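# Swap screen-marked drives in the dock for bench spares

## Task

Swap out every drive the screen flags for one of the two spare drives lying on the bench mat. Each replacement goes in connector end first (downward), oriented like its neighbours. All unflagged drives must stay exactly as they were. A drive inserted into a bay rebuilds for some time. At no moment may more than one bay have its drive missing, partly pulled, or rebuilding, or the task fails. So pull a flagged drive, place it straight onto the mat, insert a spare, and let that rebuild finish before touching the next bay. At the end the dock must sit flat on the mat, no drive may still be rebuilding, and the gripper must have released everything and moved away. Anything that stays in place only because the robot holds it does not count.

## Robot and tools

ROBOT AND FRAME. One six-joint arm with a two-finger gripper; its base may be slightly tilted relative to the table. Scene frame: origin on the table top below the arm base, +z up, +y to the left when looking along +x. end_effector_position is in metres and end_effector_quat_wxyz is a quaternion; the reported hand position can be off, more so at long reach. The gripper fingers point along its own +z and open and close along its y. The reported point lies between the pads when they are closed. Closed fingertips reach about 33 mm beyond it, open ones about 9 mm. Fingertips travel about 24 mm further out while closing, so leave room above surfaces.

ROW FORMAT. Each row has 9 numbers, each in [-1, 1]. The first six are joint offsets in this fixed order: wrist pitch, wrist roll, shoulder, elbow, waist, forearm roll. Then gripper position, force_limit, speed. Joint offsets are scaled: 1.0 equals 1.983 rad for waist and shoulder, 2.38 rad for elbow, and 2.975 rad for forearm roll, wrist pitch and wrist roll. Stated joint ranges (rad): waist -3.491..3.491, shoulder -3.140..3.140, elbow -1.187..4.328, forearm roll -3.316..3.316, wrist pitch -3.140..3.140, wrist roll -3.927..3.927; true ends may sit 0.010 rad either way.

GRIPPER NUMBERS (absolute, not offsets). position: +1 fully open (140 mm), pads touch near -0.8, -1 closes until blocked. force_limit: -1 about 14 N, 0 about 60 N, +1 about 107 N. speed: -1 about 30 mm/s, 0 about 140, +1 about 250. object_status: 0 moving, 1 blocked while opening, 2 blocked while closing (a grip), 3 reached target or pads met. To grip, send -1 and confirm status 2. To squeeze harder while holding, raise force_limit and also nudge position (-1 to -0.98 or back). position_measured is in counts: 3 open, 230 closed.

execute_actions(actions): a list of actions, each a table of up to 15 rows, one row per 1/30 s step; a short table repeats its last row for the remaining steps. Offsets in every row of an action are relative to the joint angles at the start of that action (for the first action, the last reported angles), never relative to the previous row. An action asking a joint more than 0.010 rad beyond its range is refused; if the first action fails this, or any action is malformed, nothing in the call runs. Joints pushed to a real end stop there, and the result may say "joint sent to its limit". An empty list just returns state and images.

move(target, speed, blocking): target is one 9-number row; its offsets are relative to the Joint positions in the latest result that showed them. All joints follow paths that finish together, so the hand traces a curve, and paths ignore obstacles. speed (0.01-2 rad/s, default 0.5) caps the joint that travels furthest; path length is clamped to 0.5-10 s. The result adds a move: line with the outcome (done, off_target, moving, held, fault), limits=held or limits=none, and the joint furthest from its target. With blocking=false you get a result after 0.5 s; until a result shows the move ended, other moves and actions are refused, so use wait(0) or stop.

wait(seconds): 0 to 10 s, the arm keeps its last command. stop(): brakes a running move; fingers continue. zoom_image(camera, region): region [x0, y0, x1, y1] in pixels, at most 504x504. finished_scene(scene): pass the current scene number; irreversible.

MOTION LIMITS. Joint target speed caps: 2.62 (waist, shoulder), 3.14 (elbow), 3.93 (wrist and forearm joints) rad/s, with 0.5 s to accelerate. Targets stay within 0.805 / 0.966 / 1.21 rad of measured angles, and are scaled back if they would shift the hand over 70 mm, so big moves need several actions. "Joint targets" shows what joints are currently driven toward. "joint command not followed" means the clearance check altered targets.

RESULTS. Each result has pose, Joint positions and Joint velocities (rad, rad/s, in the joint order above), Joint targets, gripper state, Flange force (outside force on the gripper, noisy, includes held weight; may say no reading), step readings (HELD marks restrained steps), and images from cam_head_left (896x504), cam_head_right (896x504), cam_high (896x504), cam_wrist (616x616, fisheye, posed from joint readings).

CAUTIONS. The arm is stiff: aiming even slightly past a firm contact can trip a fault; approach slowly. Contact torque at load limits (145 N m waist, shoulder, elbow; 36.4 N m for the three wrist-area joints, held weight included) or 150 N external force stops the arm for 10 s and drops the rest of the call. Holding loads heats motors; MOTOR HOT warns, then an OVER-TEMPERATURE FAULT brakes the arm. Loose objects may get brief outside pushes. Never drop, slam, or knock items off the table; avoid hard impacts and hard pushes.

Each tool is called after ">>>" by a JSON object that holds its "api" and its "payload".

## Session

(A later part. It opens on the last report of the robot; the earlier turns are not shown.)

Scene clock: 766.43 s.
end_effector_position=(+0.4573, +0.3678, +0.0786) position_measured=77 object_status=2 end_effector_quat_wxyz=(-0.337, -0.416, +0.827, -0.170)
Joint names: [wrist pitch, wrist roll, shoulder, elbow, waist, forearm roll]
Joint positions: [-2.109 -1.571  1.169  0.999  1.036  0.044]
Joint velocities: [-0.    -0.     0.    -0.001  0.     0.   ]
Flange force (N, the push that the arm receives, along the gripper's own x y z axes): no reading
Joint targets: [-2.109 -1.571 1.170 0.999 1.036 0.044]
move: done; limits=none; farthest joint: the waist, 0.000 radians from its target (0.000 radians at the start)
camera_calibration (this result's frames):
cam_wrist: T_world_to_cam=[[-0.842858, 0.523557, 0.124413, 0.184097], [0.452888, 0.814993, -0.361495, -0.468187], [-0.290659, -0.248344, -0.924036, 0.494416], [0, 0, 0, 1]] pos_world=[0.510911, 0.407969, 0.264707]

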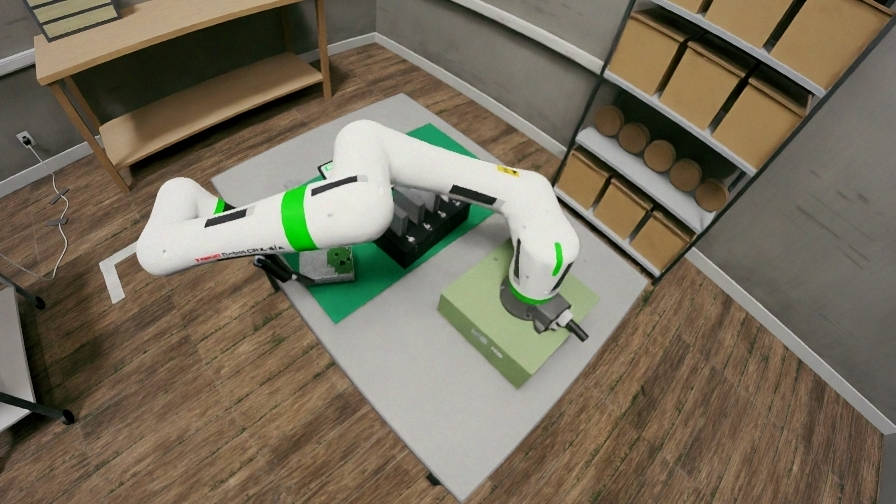

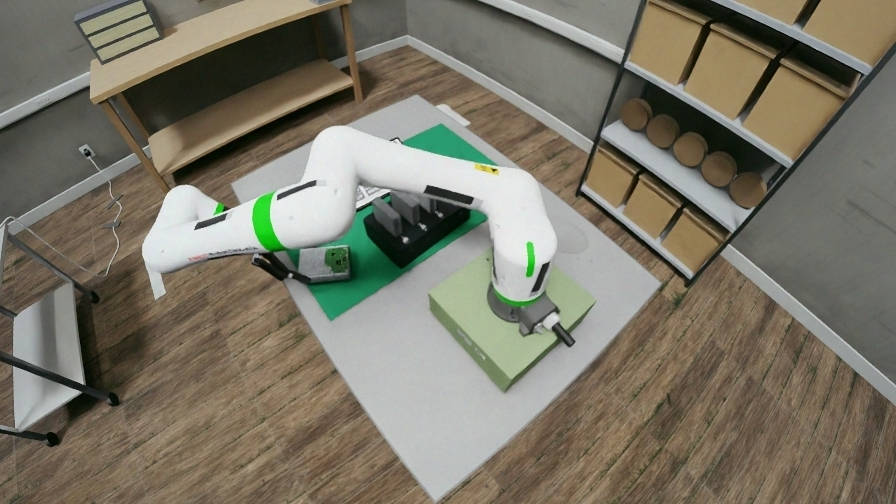

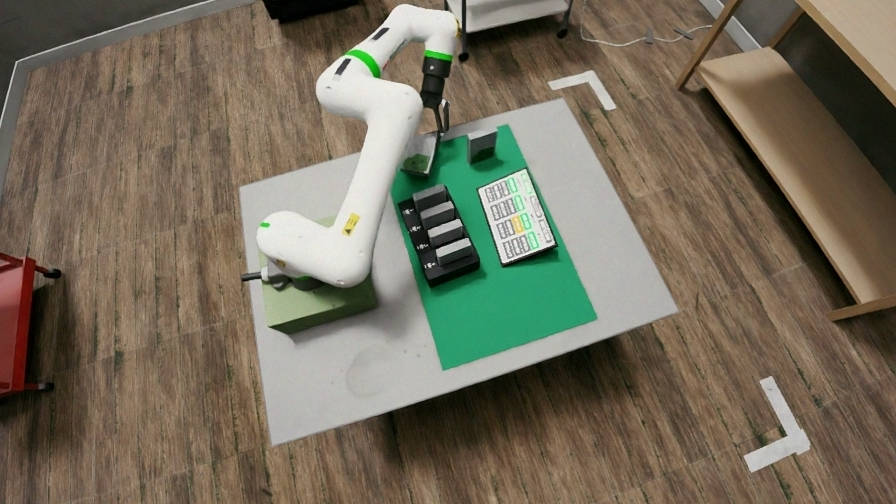

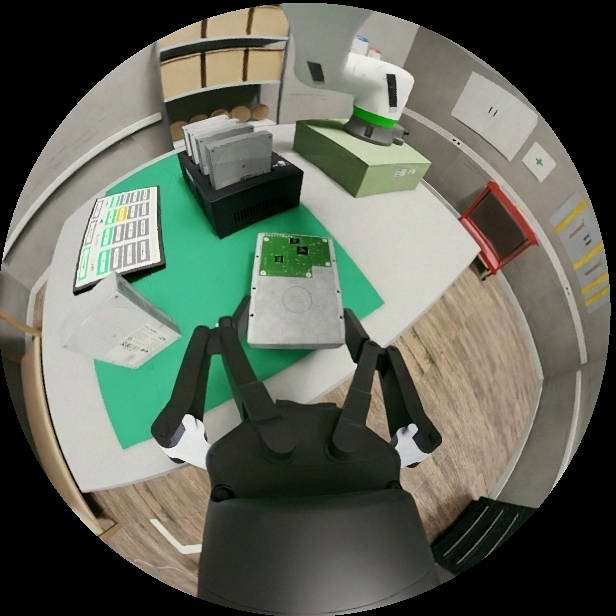

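>>> {"api": "move", "payload": {"target": [0.288,0,-0.454,-0.408,0,0,-1,0.4,0], "speed": 0.7}}

>>> {"api": "move", "payload": {"target": [0.3755,0,-0.232,-0.333,0,0,-1,0.4,0], "speed": 0.7}}

Scene clock: 774.07 s.
end_effector_position=(+0.4585, +0.3587, +0.1996) position_measured=77 object_status=2 end_effector_quat_wxyz=(+0.005, -0.450, +0.893, +0.002)
Joint names: [wrist pitch, wrist roll, shoulder, elbow, waist, forearm roll]
Joint positions: [-1.252 -1.571  0.269  0.028  1.036  0.044]
Joint velocities: [-0.     0.001 -0.001 -0.001 -0.    -0.001]
Flange force (N, the push that the arm receives, along the gripper's own x y z axes): [-11.4 -2.1 5.0]
Joint targets: [-1.252 -1.571 0.269 0.028 1.036 0.044]
move: done; limits=none; farthest joint: the shoulder, 0.001 radians from its target (0.901 radians at the start)
camera_calibration (this result's frames):
cam_wrist: T_world_to_cam=[[-0.882848, 0.468684, 0.0302544, 0.231628], [0.440642, 0.80429, 0.398687, -0.559852], [0.162525, 0.365311, -0.916588, 0.174957], [0, 0, 0, 1]] pos_world=[0.422752, 0.277809, 0.376562]

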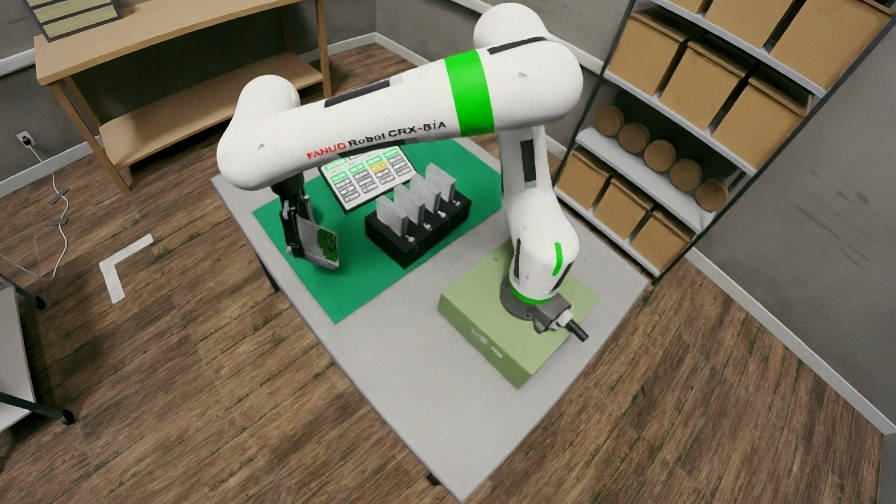

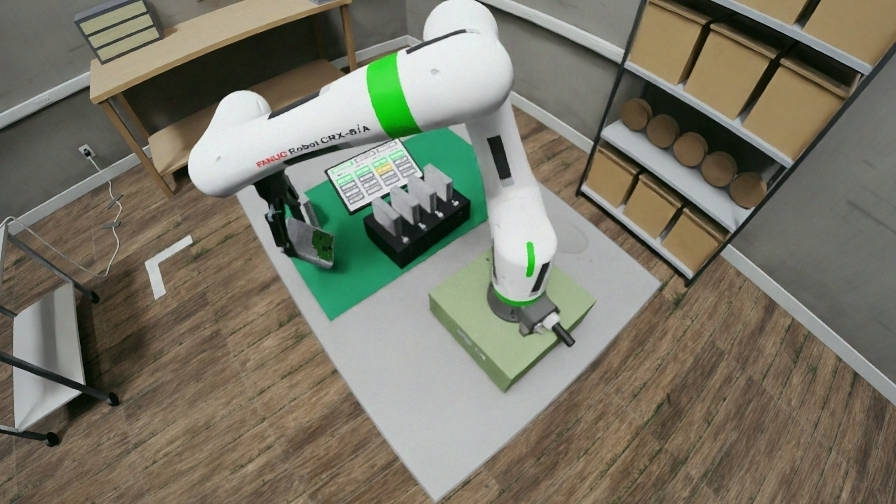

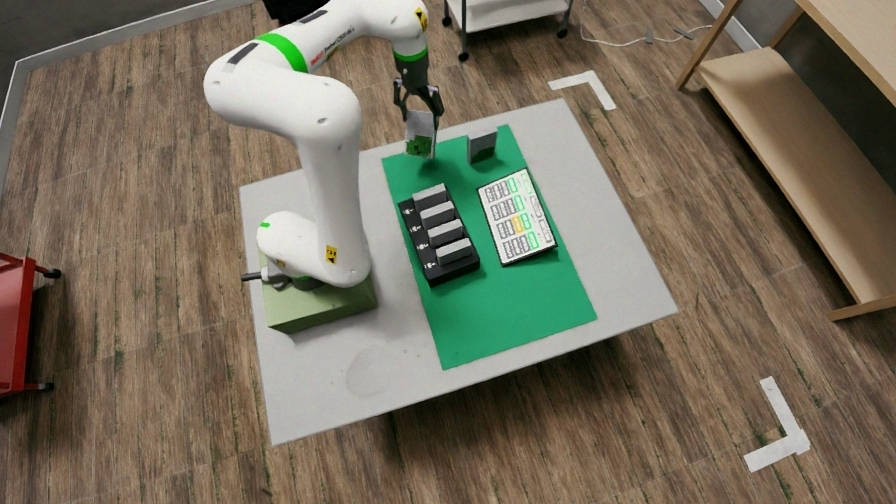

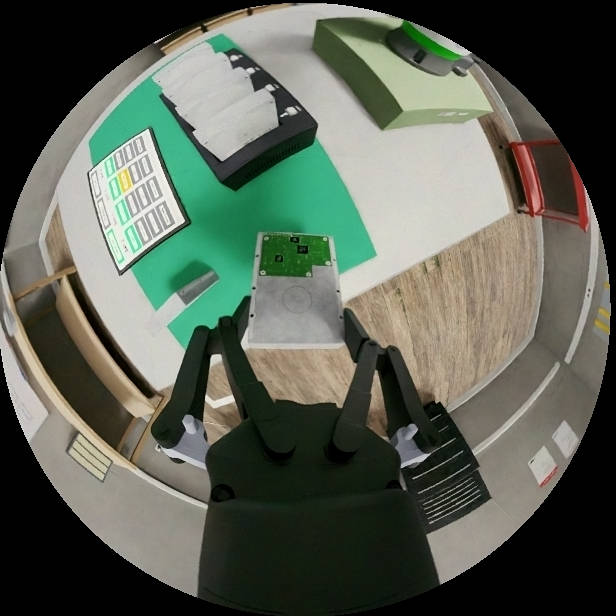

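Scene clock: 776.10 s.
end_effector_position=(+0.4491, +0.3676, +0.1991) position_measured=77 object_status=2 end_effector_quat_wxyz=(+0.344, -0.420, +0.821, +0.180)
Joint names: [wrist pitch, wrist roll, shoulder, elbow, waist, forearm roll]
Joint positions: [-0.135 -1.571 -0.191 -0.765  1.036  0.044]
Joint velocities: [-0.001  0.    -0.001 -0.001 -0.    -0.   ]
Flange force (N, the push that the arm receives, along the gripper's own x y z axes): no reading
Joint targets: [-0.135 -1.571 -0.191 -0.765 1.036 0.044]
move: done; limits=none; farthest joint: the waist, 0.000 radians from its target (0.000 radians at the start)
camera_calibration (this result's frames):
cam_wrist: T_world_to_cam=[[-0.876848, 0.47471, -0.0760855, 0.23547], [0.115454, 0.361543, 0.925179, -0.358743], [0.4667, 0.802457, -0.371825, -0.233069], [0, 0, 0, 1]] pos_world=[0.356663, 0.204949, 0.263157]

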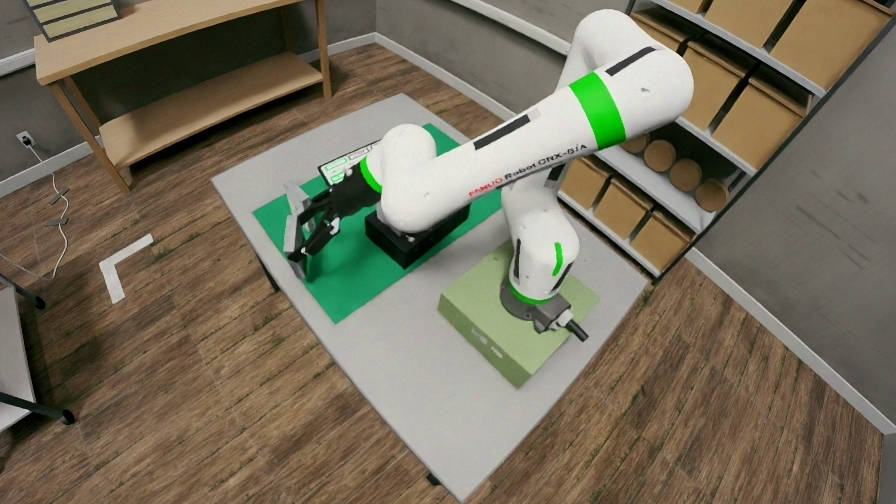

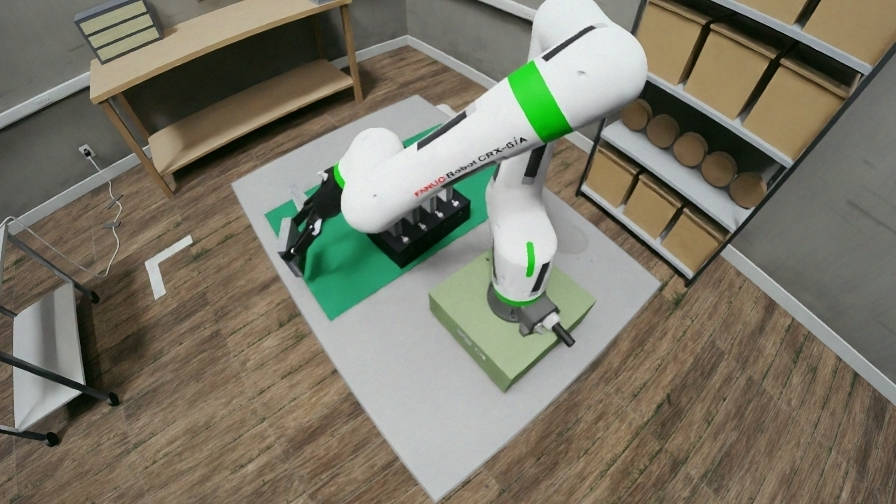

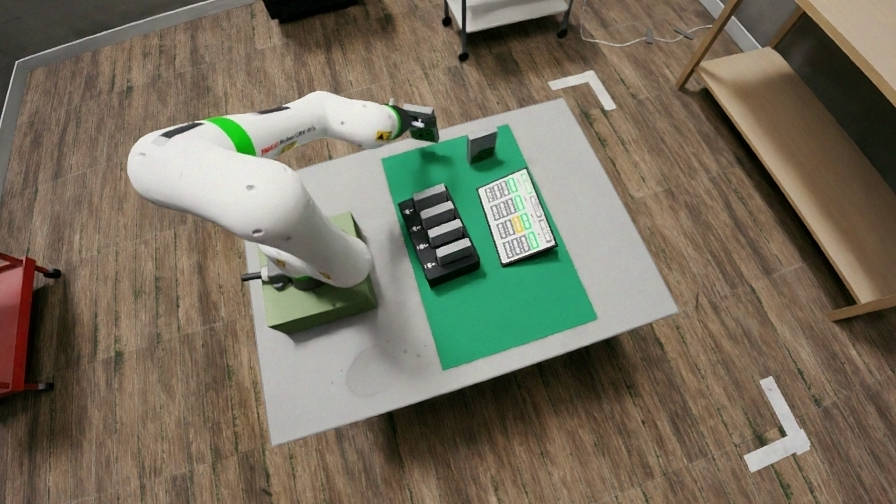

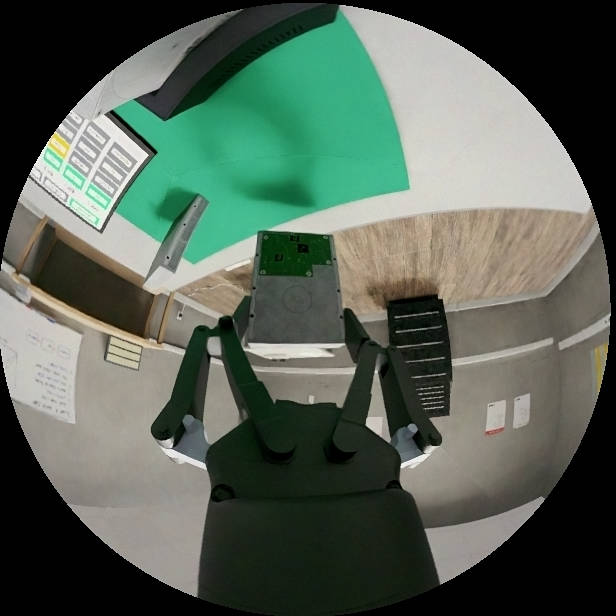

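>>> {"api": "move", "payload": {"target": [0.0716,0,0.0314,-0.0633,0,0,-1,0.4,0], "speed": 0.15}}

>>> {"api": "zoom_image", "payload": {"camera": "cam_high", "region": [340,70,520,220]}}

Scene clock: 785.03 s.
end_effector_position=(+0.4227, +0.3428, +0.1338) position_measured=77 object_status=2 end_effector_quat_wxyz=(+0.342, -0.421, +0.820, +0.183)
Joint names: [wrist pitch, wrist roll, shoulder, elbow, waist, forearm roll]
Joint positions: [ 0.078 -1.571 -0.129 -0.915  1.036  0.044]
Joint velocities: [-0.001 -0.    -0.    -0.001 -0.    -0.001]
Flange force (N, the push that the arm receives, along the gripper's own x y z axes): no reading
Joint targets: [0.078 -1.571 -0.129 -0.915 1.036 0.044]
move: done; limits=none; farthest joint: the waist, 0.000 radians from its target (0.000 radians at the start)
camera_calibration (this result's frames):
cam_wrist: T_world_to_cam=[[-0.880455, 0.468957, -0.0698411, 0.22176], [0.11756, 0.35863, 0.926048, -0.286267], [0.459324, 0.807133, -0.370888, -0.223705], [0, 0, 0, 1]] pos_world=[0.331657, 0.179228, 0.197615]

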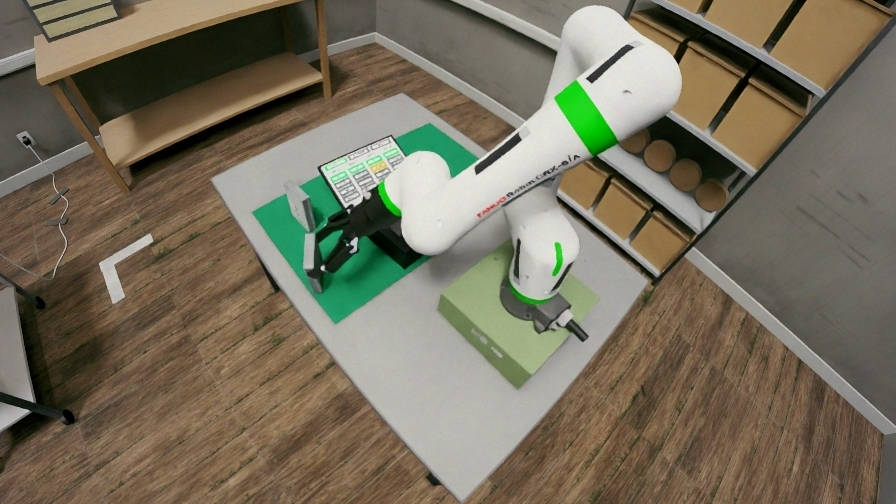

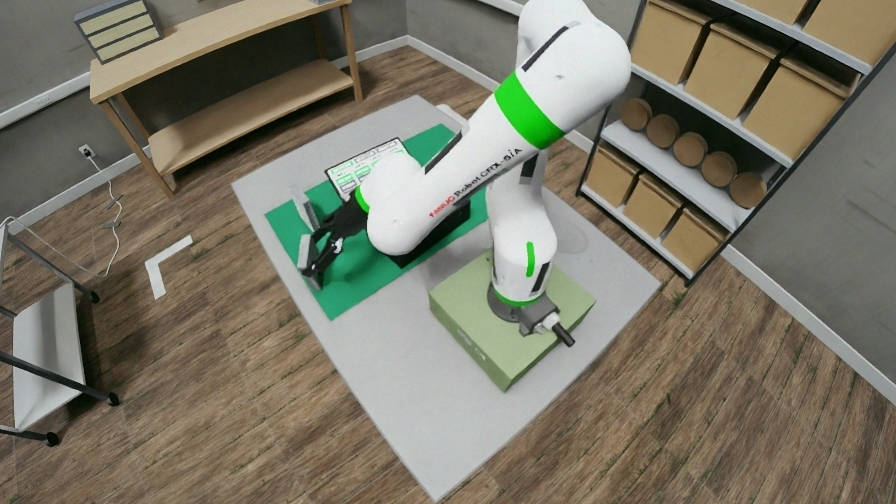

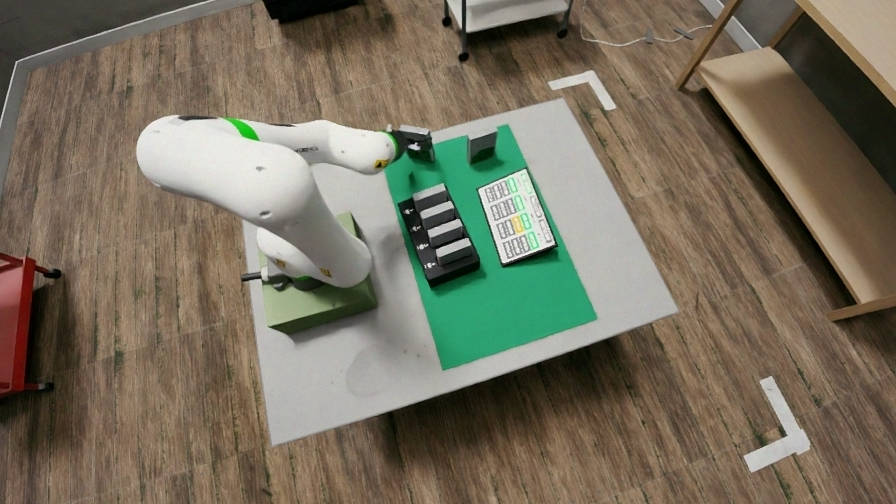

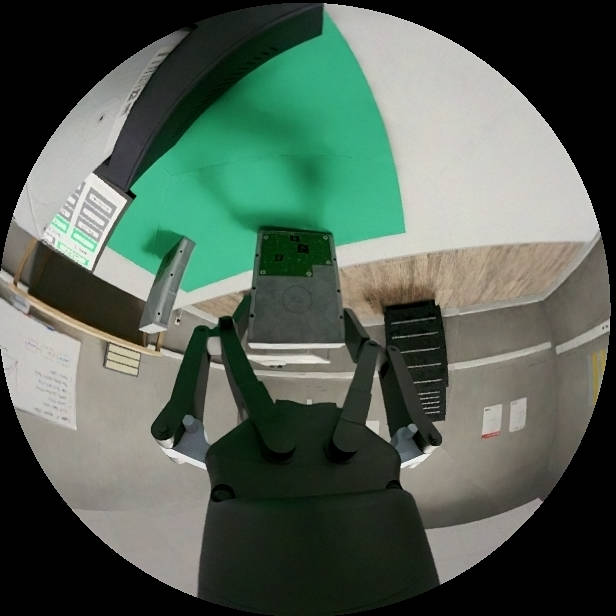

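Region (340, 70, 520, 220) of cam_high's 896x504 image, scaled by 2.800, with more detail than that image has.

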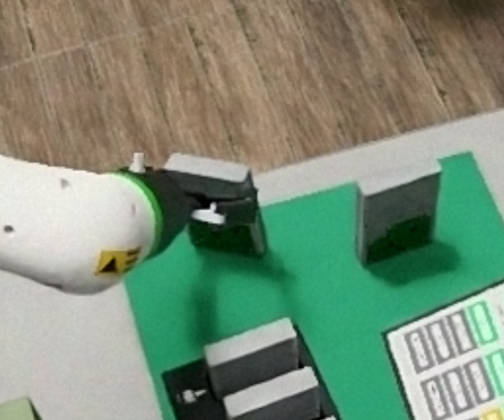

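>>> {"api": "move", "payload": {"target": [0.0075,0,0.0035,-0.007,0,0,-1,0.4,0], "speed": 0.04}}

>>> {"api": "zoom_image", "payload": {"camera": "cam_wrist", "region": [220,190,380,300]}}

Scene clock: 790.27 s.
end_effector_position=(+0.4192, +0.3393, +0.1272) position_measured=77 object_status=2 end_effector_quat_wxyz=(+0.341, -0.421, +0.820, +0.184)
Joint names: [wrist pitch, wrist roll, shoulder, elbow, waist, forearm roll]
Joint positions: [ 0.101 -1.571 -0.122 -0.932  1.036  0.044]
Joint velocities: [ 0.001 -0.     0.001 -0.001  0.     0.001]
Flange force (N, the push that the arm receives, along the gripper's own x y z axes): no reading
Joint targets: [0.100 -1.571 -0.122 -0.932 1.036 0.044]
move: done; limits=none; farthest joint: the wrist pitch, 0.001 radians from its target (0.022 radians at the start)
camera_calibration (this result's frames):
cam_wrist: T_world_to_cam=[[-0.88082, 0.468387, -0.0690686, 0.220184], [0.118044, 0.358537, 0.926022, -0.278729], [0.4585, 0.807505, -0.371097, -0.221467], [0, 0, 0, 1]] pos_world=[0.328388, 0.175639, 0.191131]

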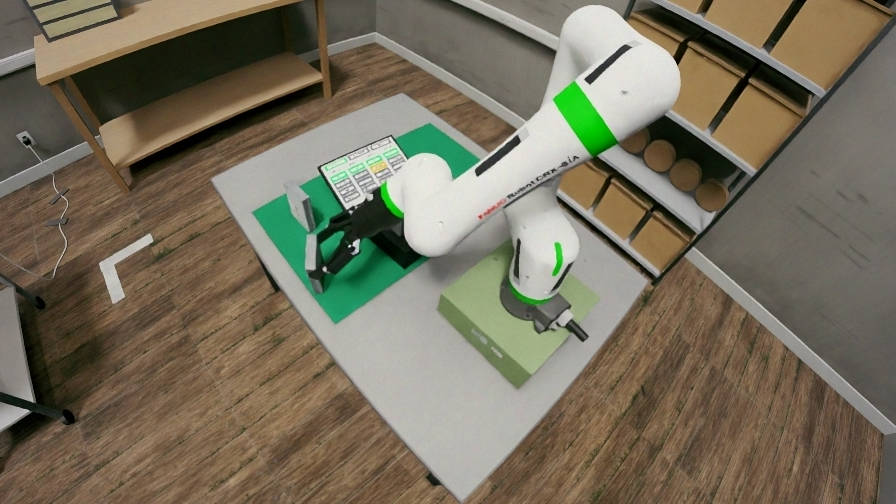

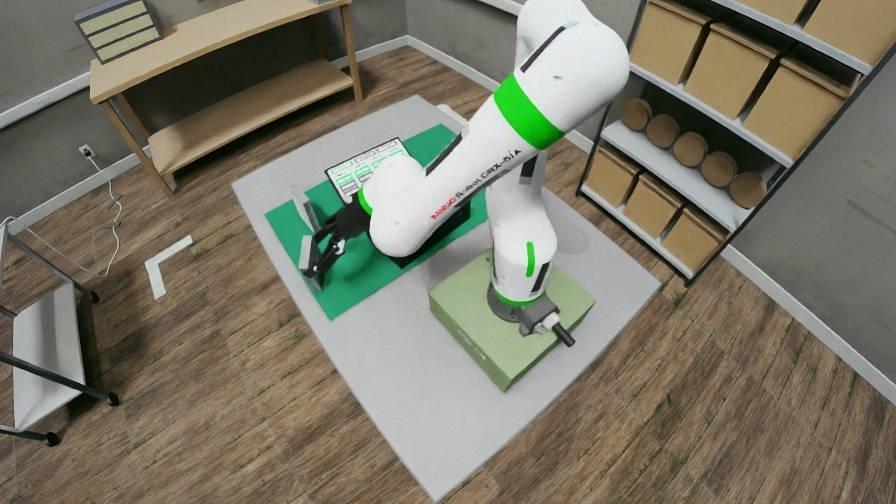

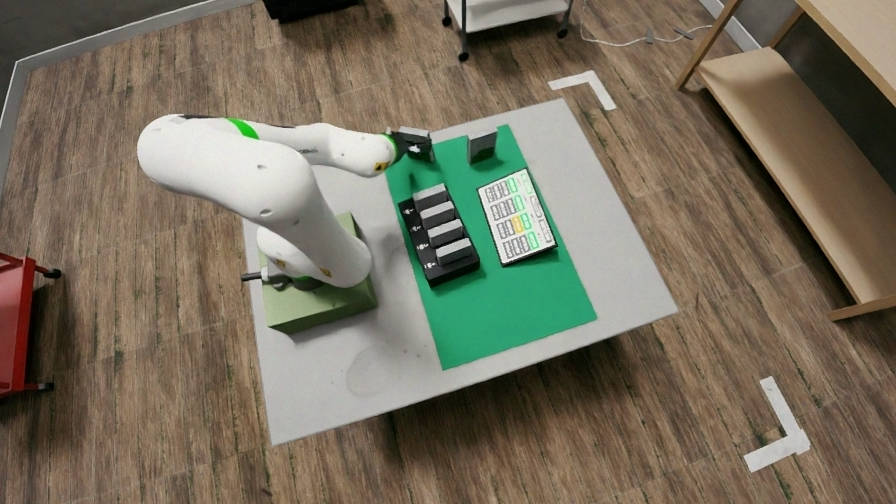

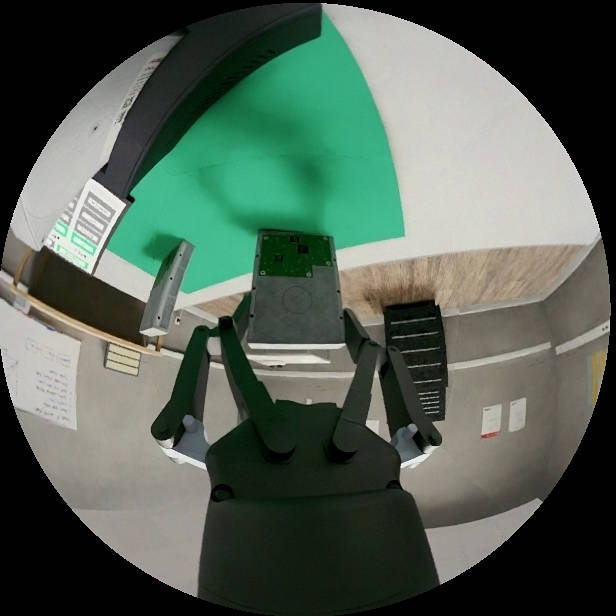

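Region (220, 190, 380, 300) of cam_wrist's 616x616 image, scaled by 3.150, with more detail than that image has; it fills the top 346 rows of this view, and the rest is white.

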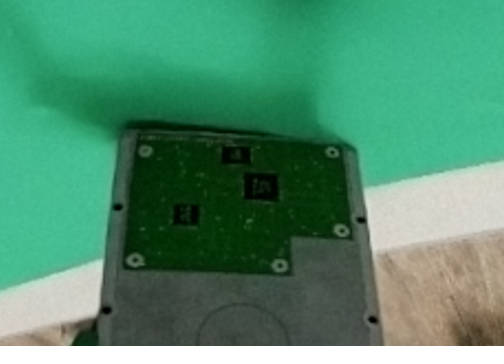

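>>> {"api": "execute_actions", "payload": {"actions": [[[0,0,0,0,0,0,1,0.4,0]],[[0,0,0,0,0,0,1,0.4,0]]]}}

Scene clock: 814.30 s.
end_effector_position=(+0.4192, +0.3393, +0.1272) position_measured=3 object_status=3 end_effector_quat_wxyz=(+0.341, -0.421, +0.820, +0.184)
Joint names: [wrist pitch, wrist roll, shoulder, elbow, waist, forearm roll]
Joint positions: [ 0.101 -1.571 -0.122 -0.932  1.036  0.044]
Joint velocities: [ 0.001 -0.001 -0.     0.002  0.     0.001]
Flange force (N, the push that the arm receives, along the gripper's own x y z axes): no reading
Flange force at the end of the 1st action (N, along the gripper's axes at the end of the call): no reading
Joint targets: [0.101 -1.571 -0.122 -0.932 1.036 0.044]
Step readings (joint positions; steps 1 to 15: 1st action; 16 to 30: 2nd action):
0: [0.100 -1.571 -0.122 -0.932 1.036 0.044]
1: [0.100 -1.571 -0.122 -0.932 1.036 0.044]
2: [0.100 -1.571 -0.122 -0.932 1.036 0.044]
4: [0.098 -1.571 -0.121 -0.933 1.036 0.043]
8: [0.100 -1.571 -0.121 -0.932 1.036 0.044]
15: [0.101 -1.571 -0.122 -0.932 1.036 0.044]
16: [0.101 -1.571 -0.122 -0.932 1.036 0.044]
17: [0.101 -1.571 -0.122 -0.932 1.036 0.044]
19: [0.101 -1.571 -0.122 -0.932 1.036 0.044]
23: [0.101 -1.571 -0.122 -0.932 1.036 0.044]
30: Joint positions above
camera_calibration (this result's frames):
cam_wrist: T_world_to_cam=[[-0.880827, 0.468375, -0.0690518, 0.220177], [0.118082, 0.358584, 0.925999, -0.278734], [0.458476, 0.807491, -0.371157, -0.221439], [0, 0, 0, 1]] pos_world=[0.328376, 0.175634, 0.191122]

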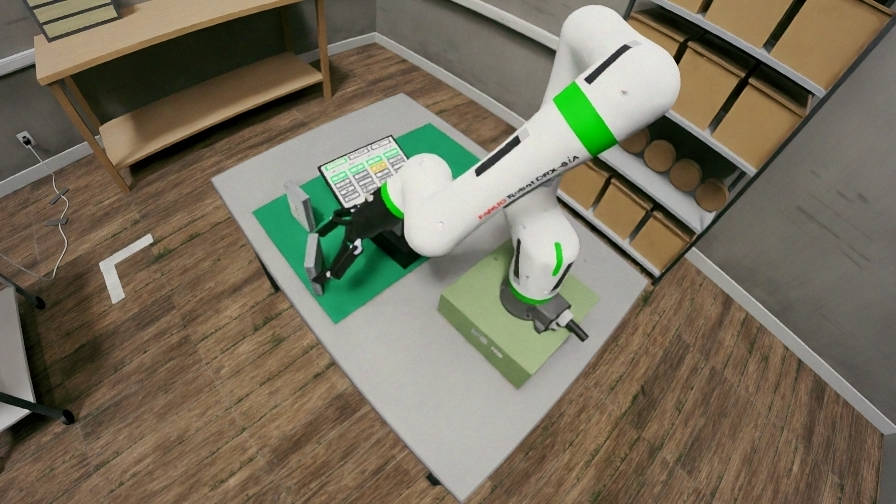

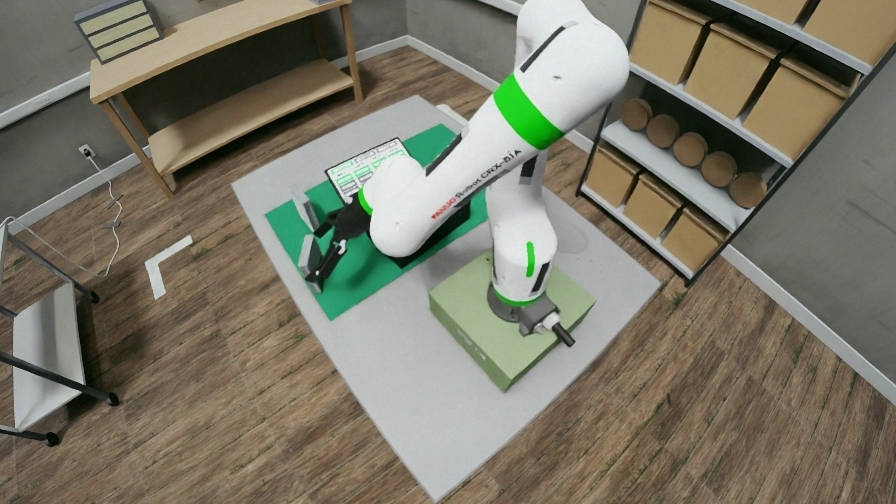

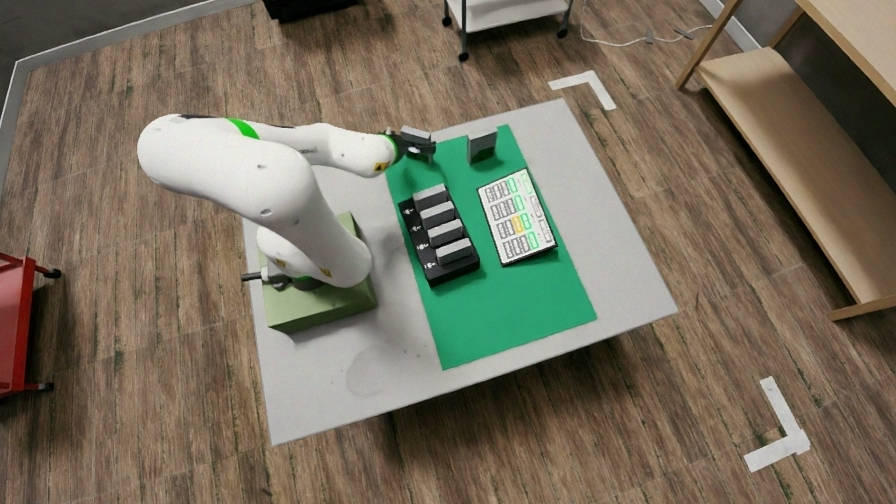

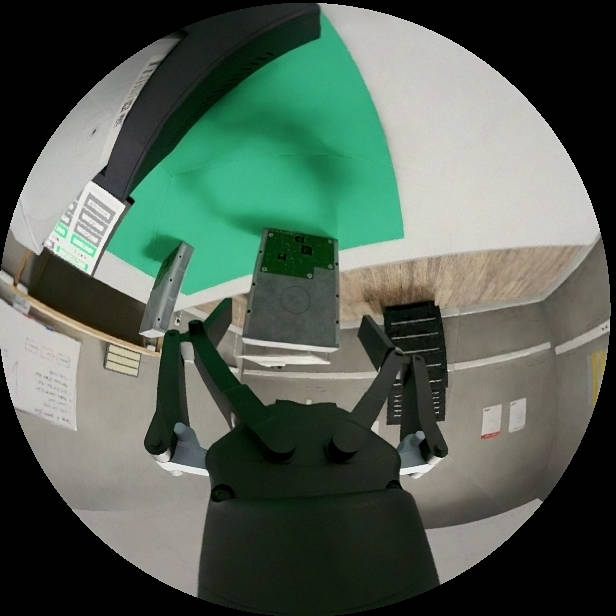

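>>> {"api": "move", "payload": {"target": [-0.0793,0,-0.0348,0.0702,0,0,1,0.4,0], "speed": 0.2}}

>>> {"api": "move", "payload": {"target": [-0.415,0,0.185,0.343,0,0,1,0.4,0], "speed": 0.6}}

Scene clock: 822.63 s.
end_effector_position=(+0.4491, +0.3676, +0.1990) position_measured=3 object_status=3 end_effector_quat_wxyz=(+0.344, -0.420, +0.821, +0.180)
Joint names: [wrist pitch, wrist roll, shoulder, elbow, waist, forearm roll]
Joint positions: [-0.135 -1.571 -0.191 -0.765  1.036  0.044]
Joint velocities: [-0.     0.001  0.     0.    -0.     0.   ]
Flange force (N, the push that the arm receives, along the gripper's own x y z axes): no reading
Joint targets: [-0.135 -1.571 -0.191 -0.765 1.036 0.044]
move: done; limits=none; farthest joint: the waist, 0.000 radians from its target (0.000 radians at the start)
camera_calibration (this result's frames):
cam_wrist: T_world_to_cam=[[-0.876852, 0.474698, -0.0761097, 0.235481], [0.115472, 0.361629, 0.925144, -0.358676], [0.466687, 0.802425, -0.371909, -0.233022], [0, 0, 0, 1]] pos_world=[0.356647, 0.204908, 0.263087]

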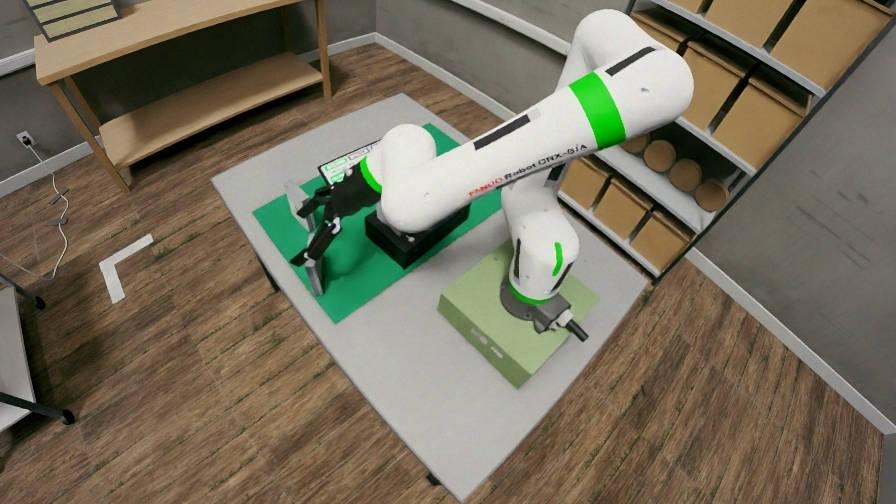

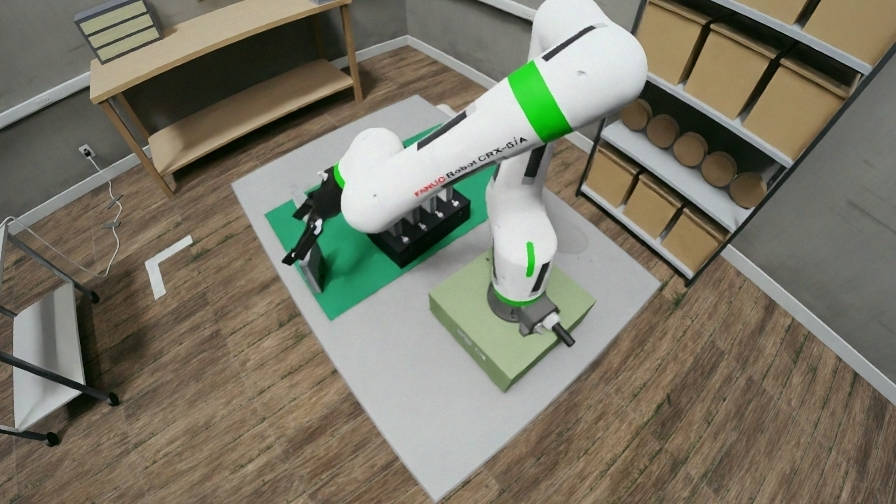

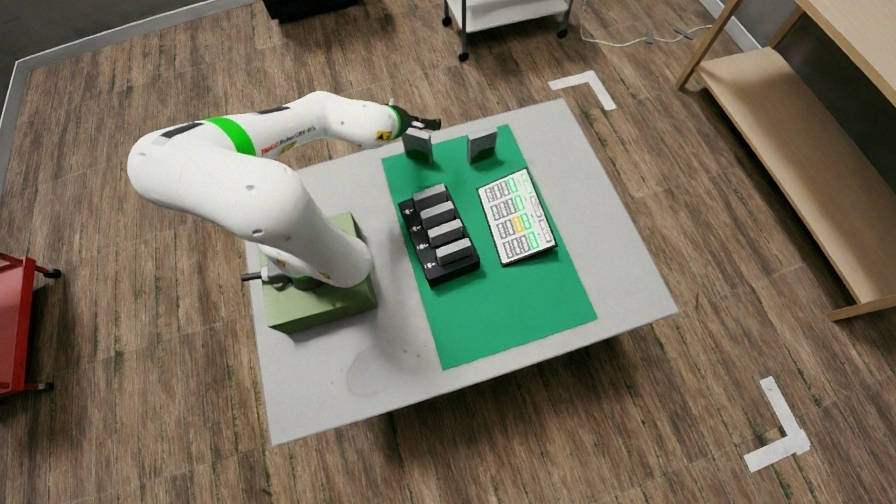

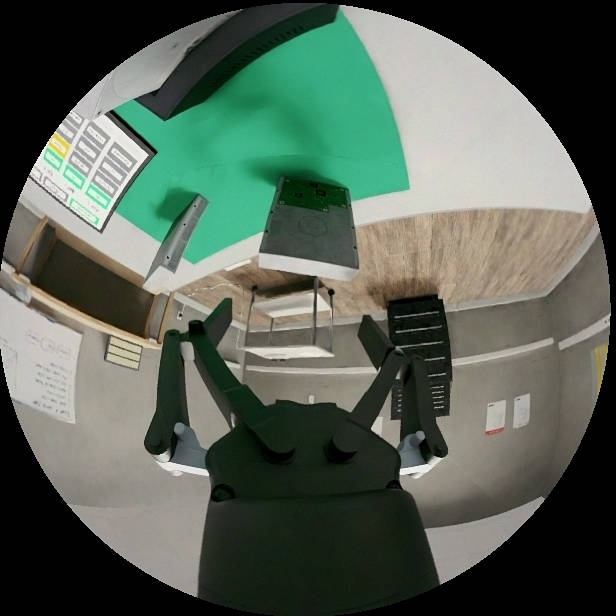

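Scene clock: 825.10 s.
end_effector_position=(+0.4457, +0.3369, +0.2593) position_measured=3 object_status=3 end_effector_quat_wxyz=(+0.005, -0.448, +0.894, +0.001)
Joint names: [wrist pitch, wrist roll, shoulder, elbow, waist, forearm roll]
Joint positions: [-1.369 -1.571  0.176  0.052  1.036  0.044]
Joint velocities: [ 0.001  0.001 -0.     0.001  0.     0.   ]
Flange force (N, the push that the arm receives, along the gripper's own x y z axes): [-10.6 -4.9 -3.6]
Joint targets: [-1.370 -1.571 0.176 0.052 1.036 0.044]
move: done; limits=none; farthest joint: the waist, 0.000 radians from its target (0.000 radians at the start)
camera_calibration (this result's frames):
cam_wrist: T_world_to_cam=[[-0.880506, 0.473144, 0.0290538, 0.226513], [0.444416, 0.802612, 0.397881, -0.561372], [0.164936, 0.363248, -0.916977, 0.239381], [0, 0, 0, 1]] pos_world=[0.409446, 0.256435, 0.436285]

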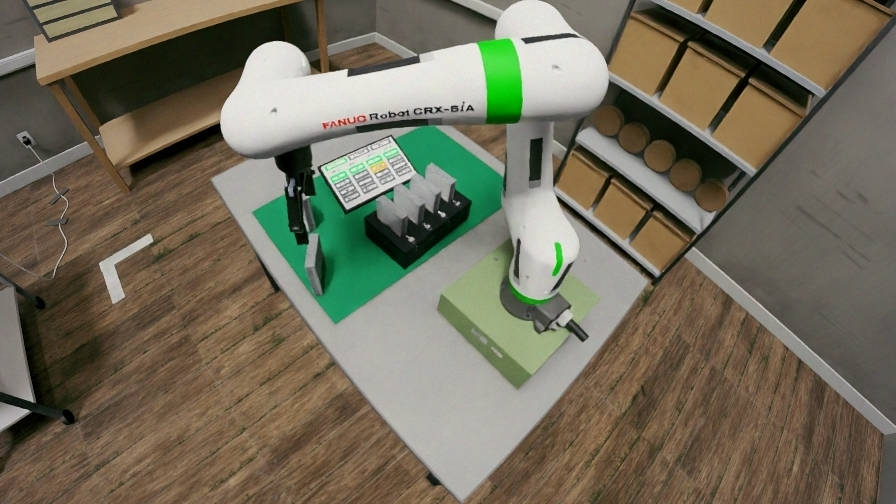

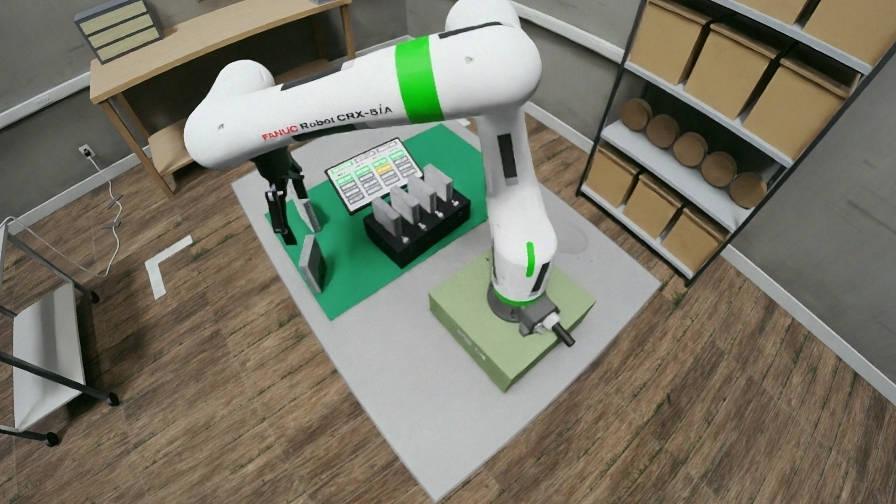

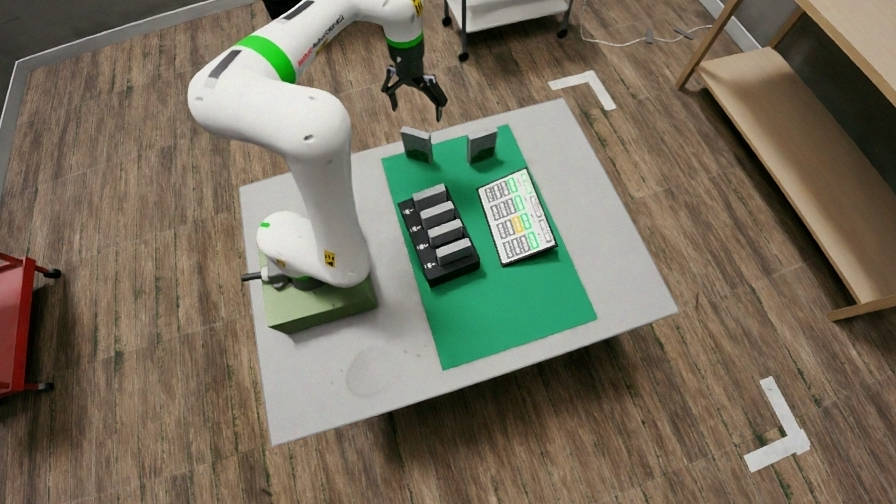

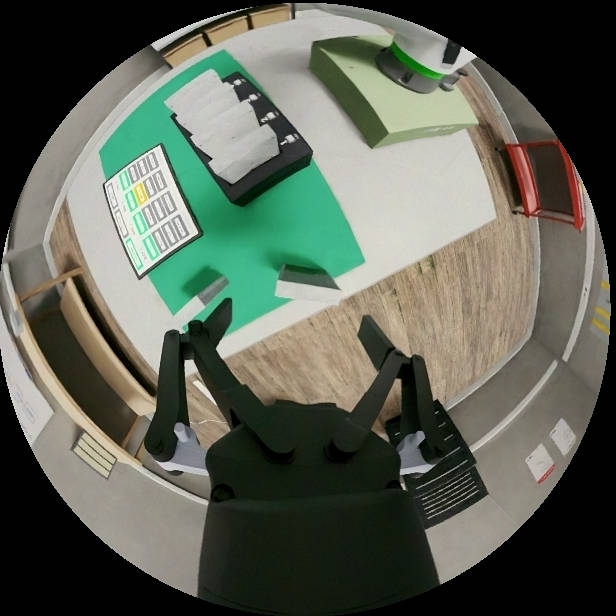

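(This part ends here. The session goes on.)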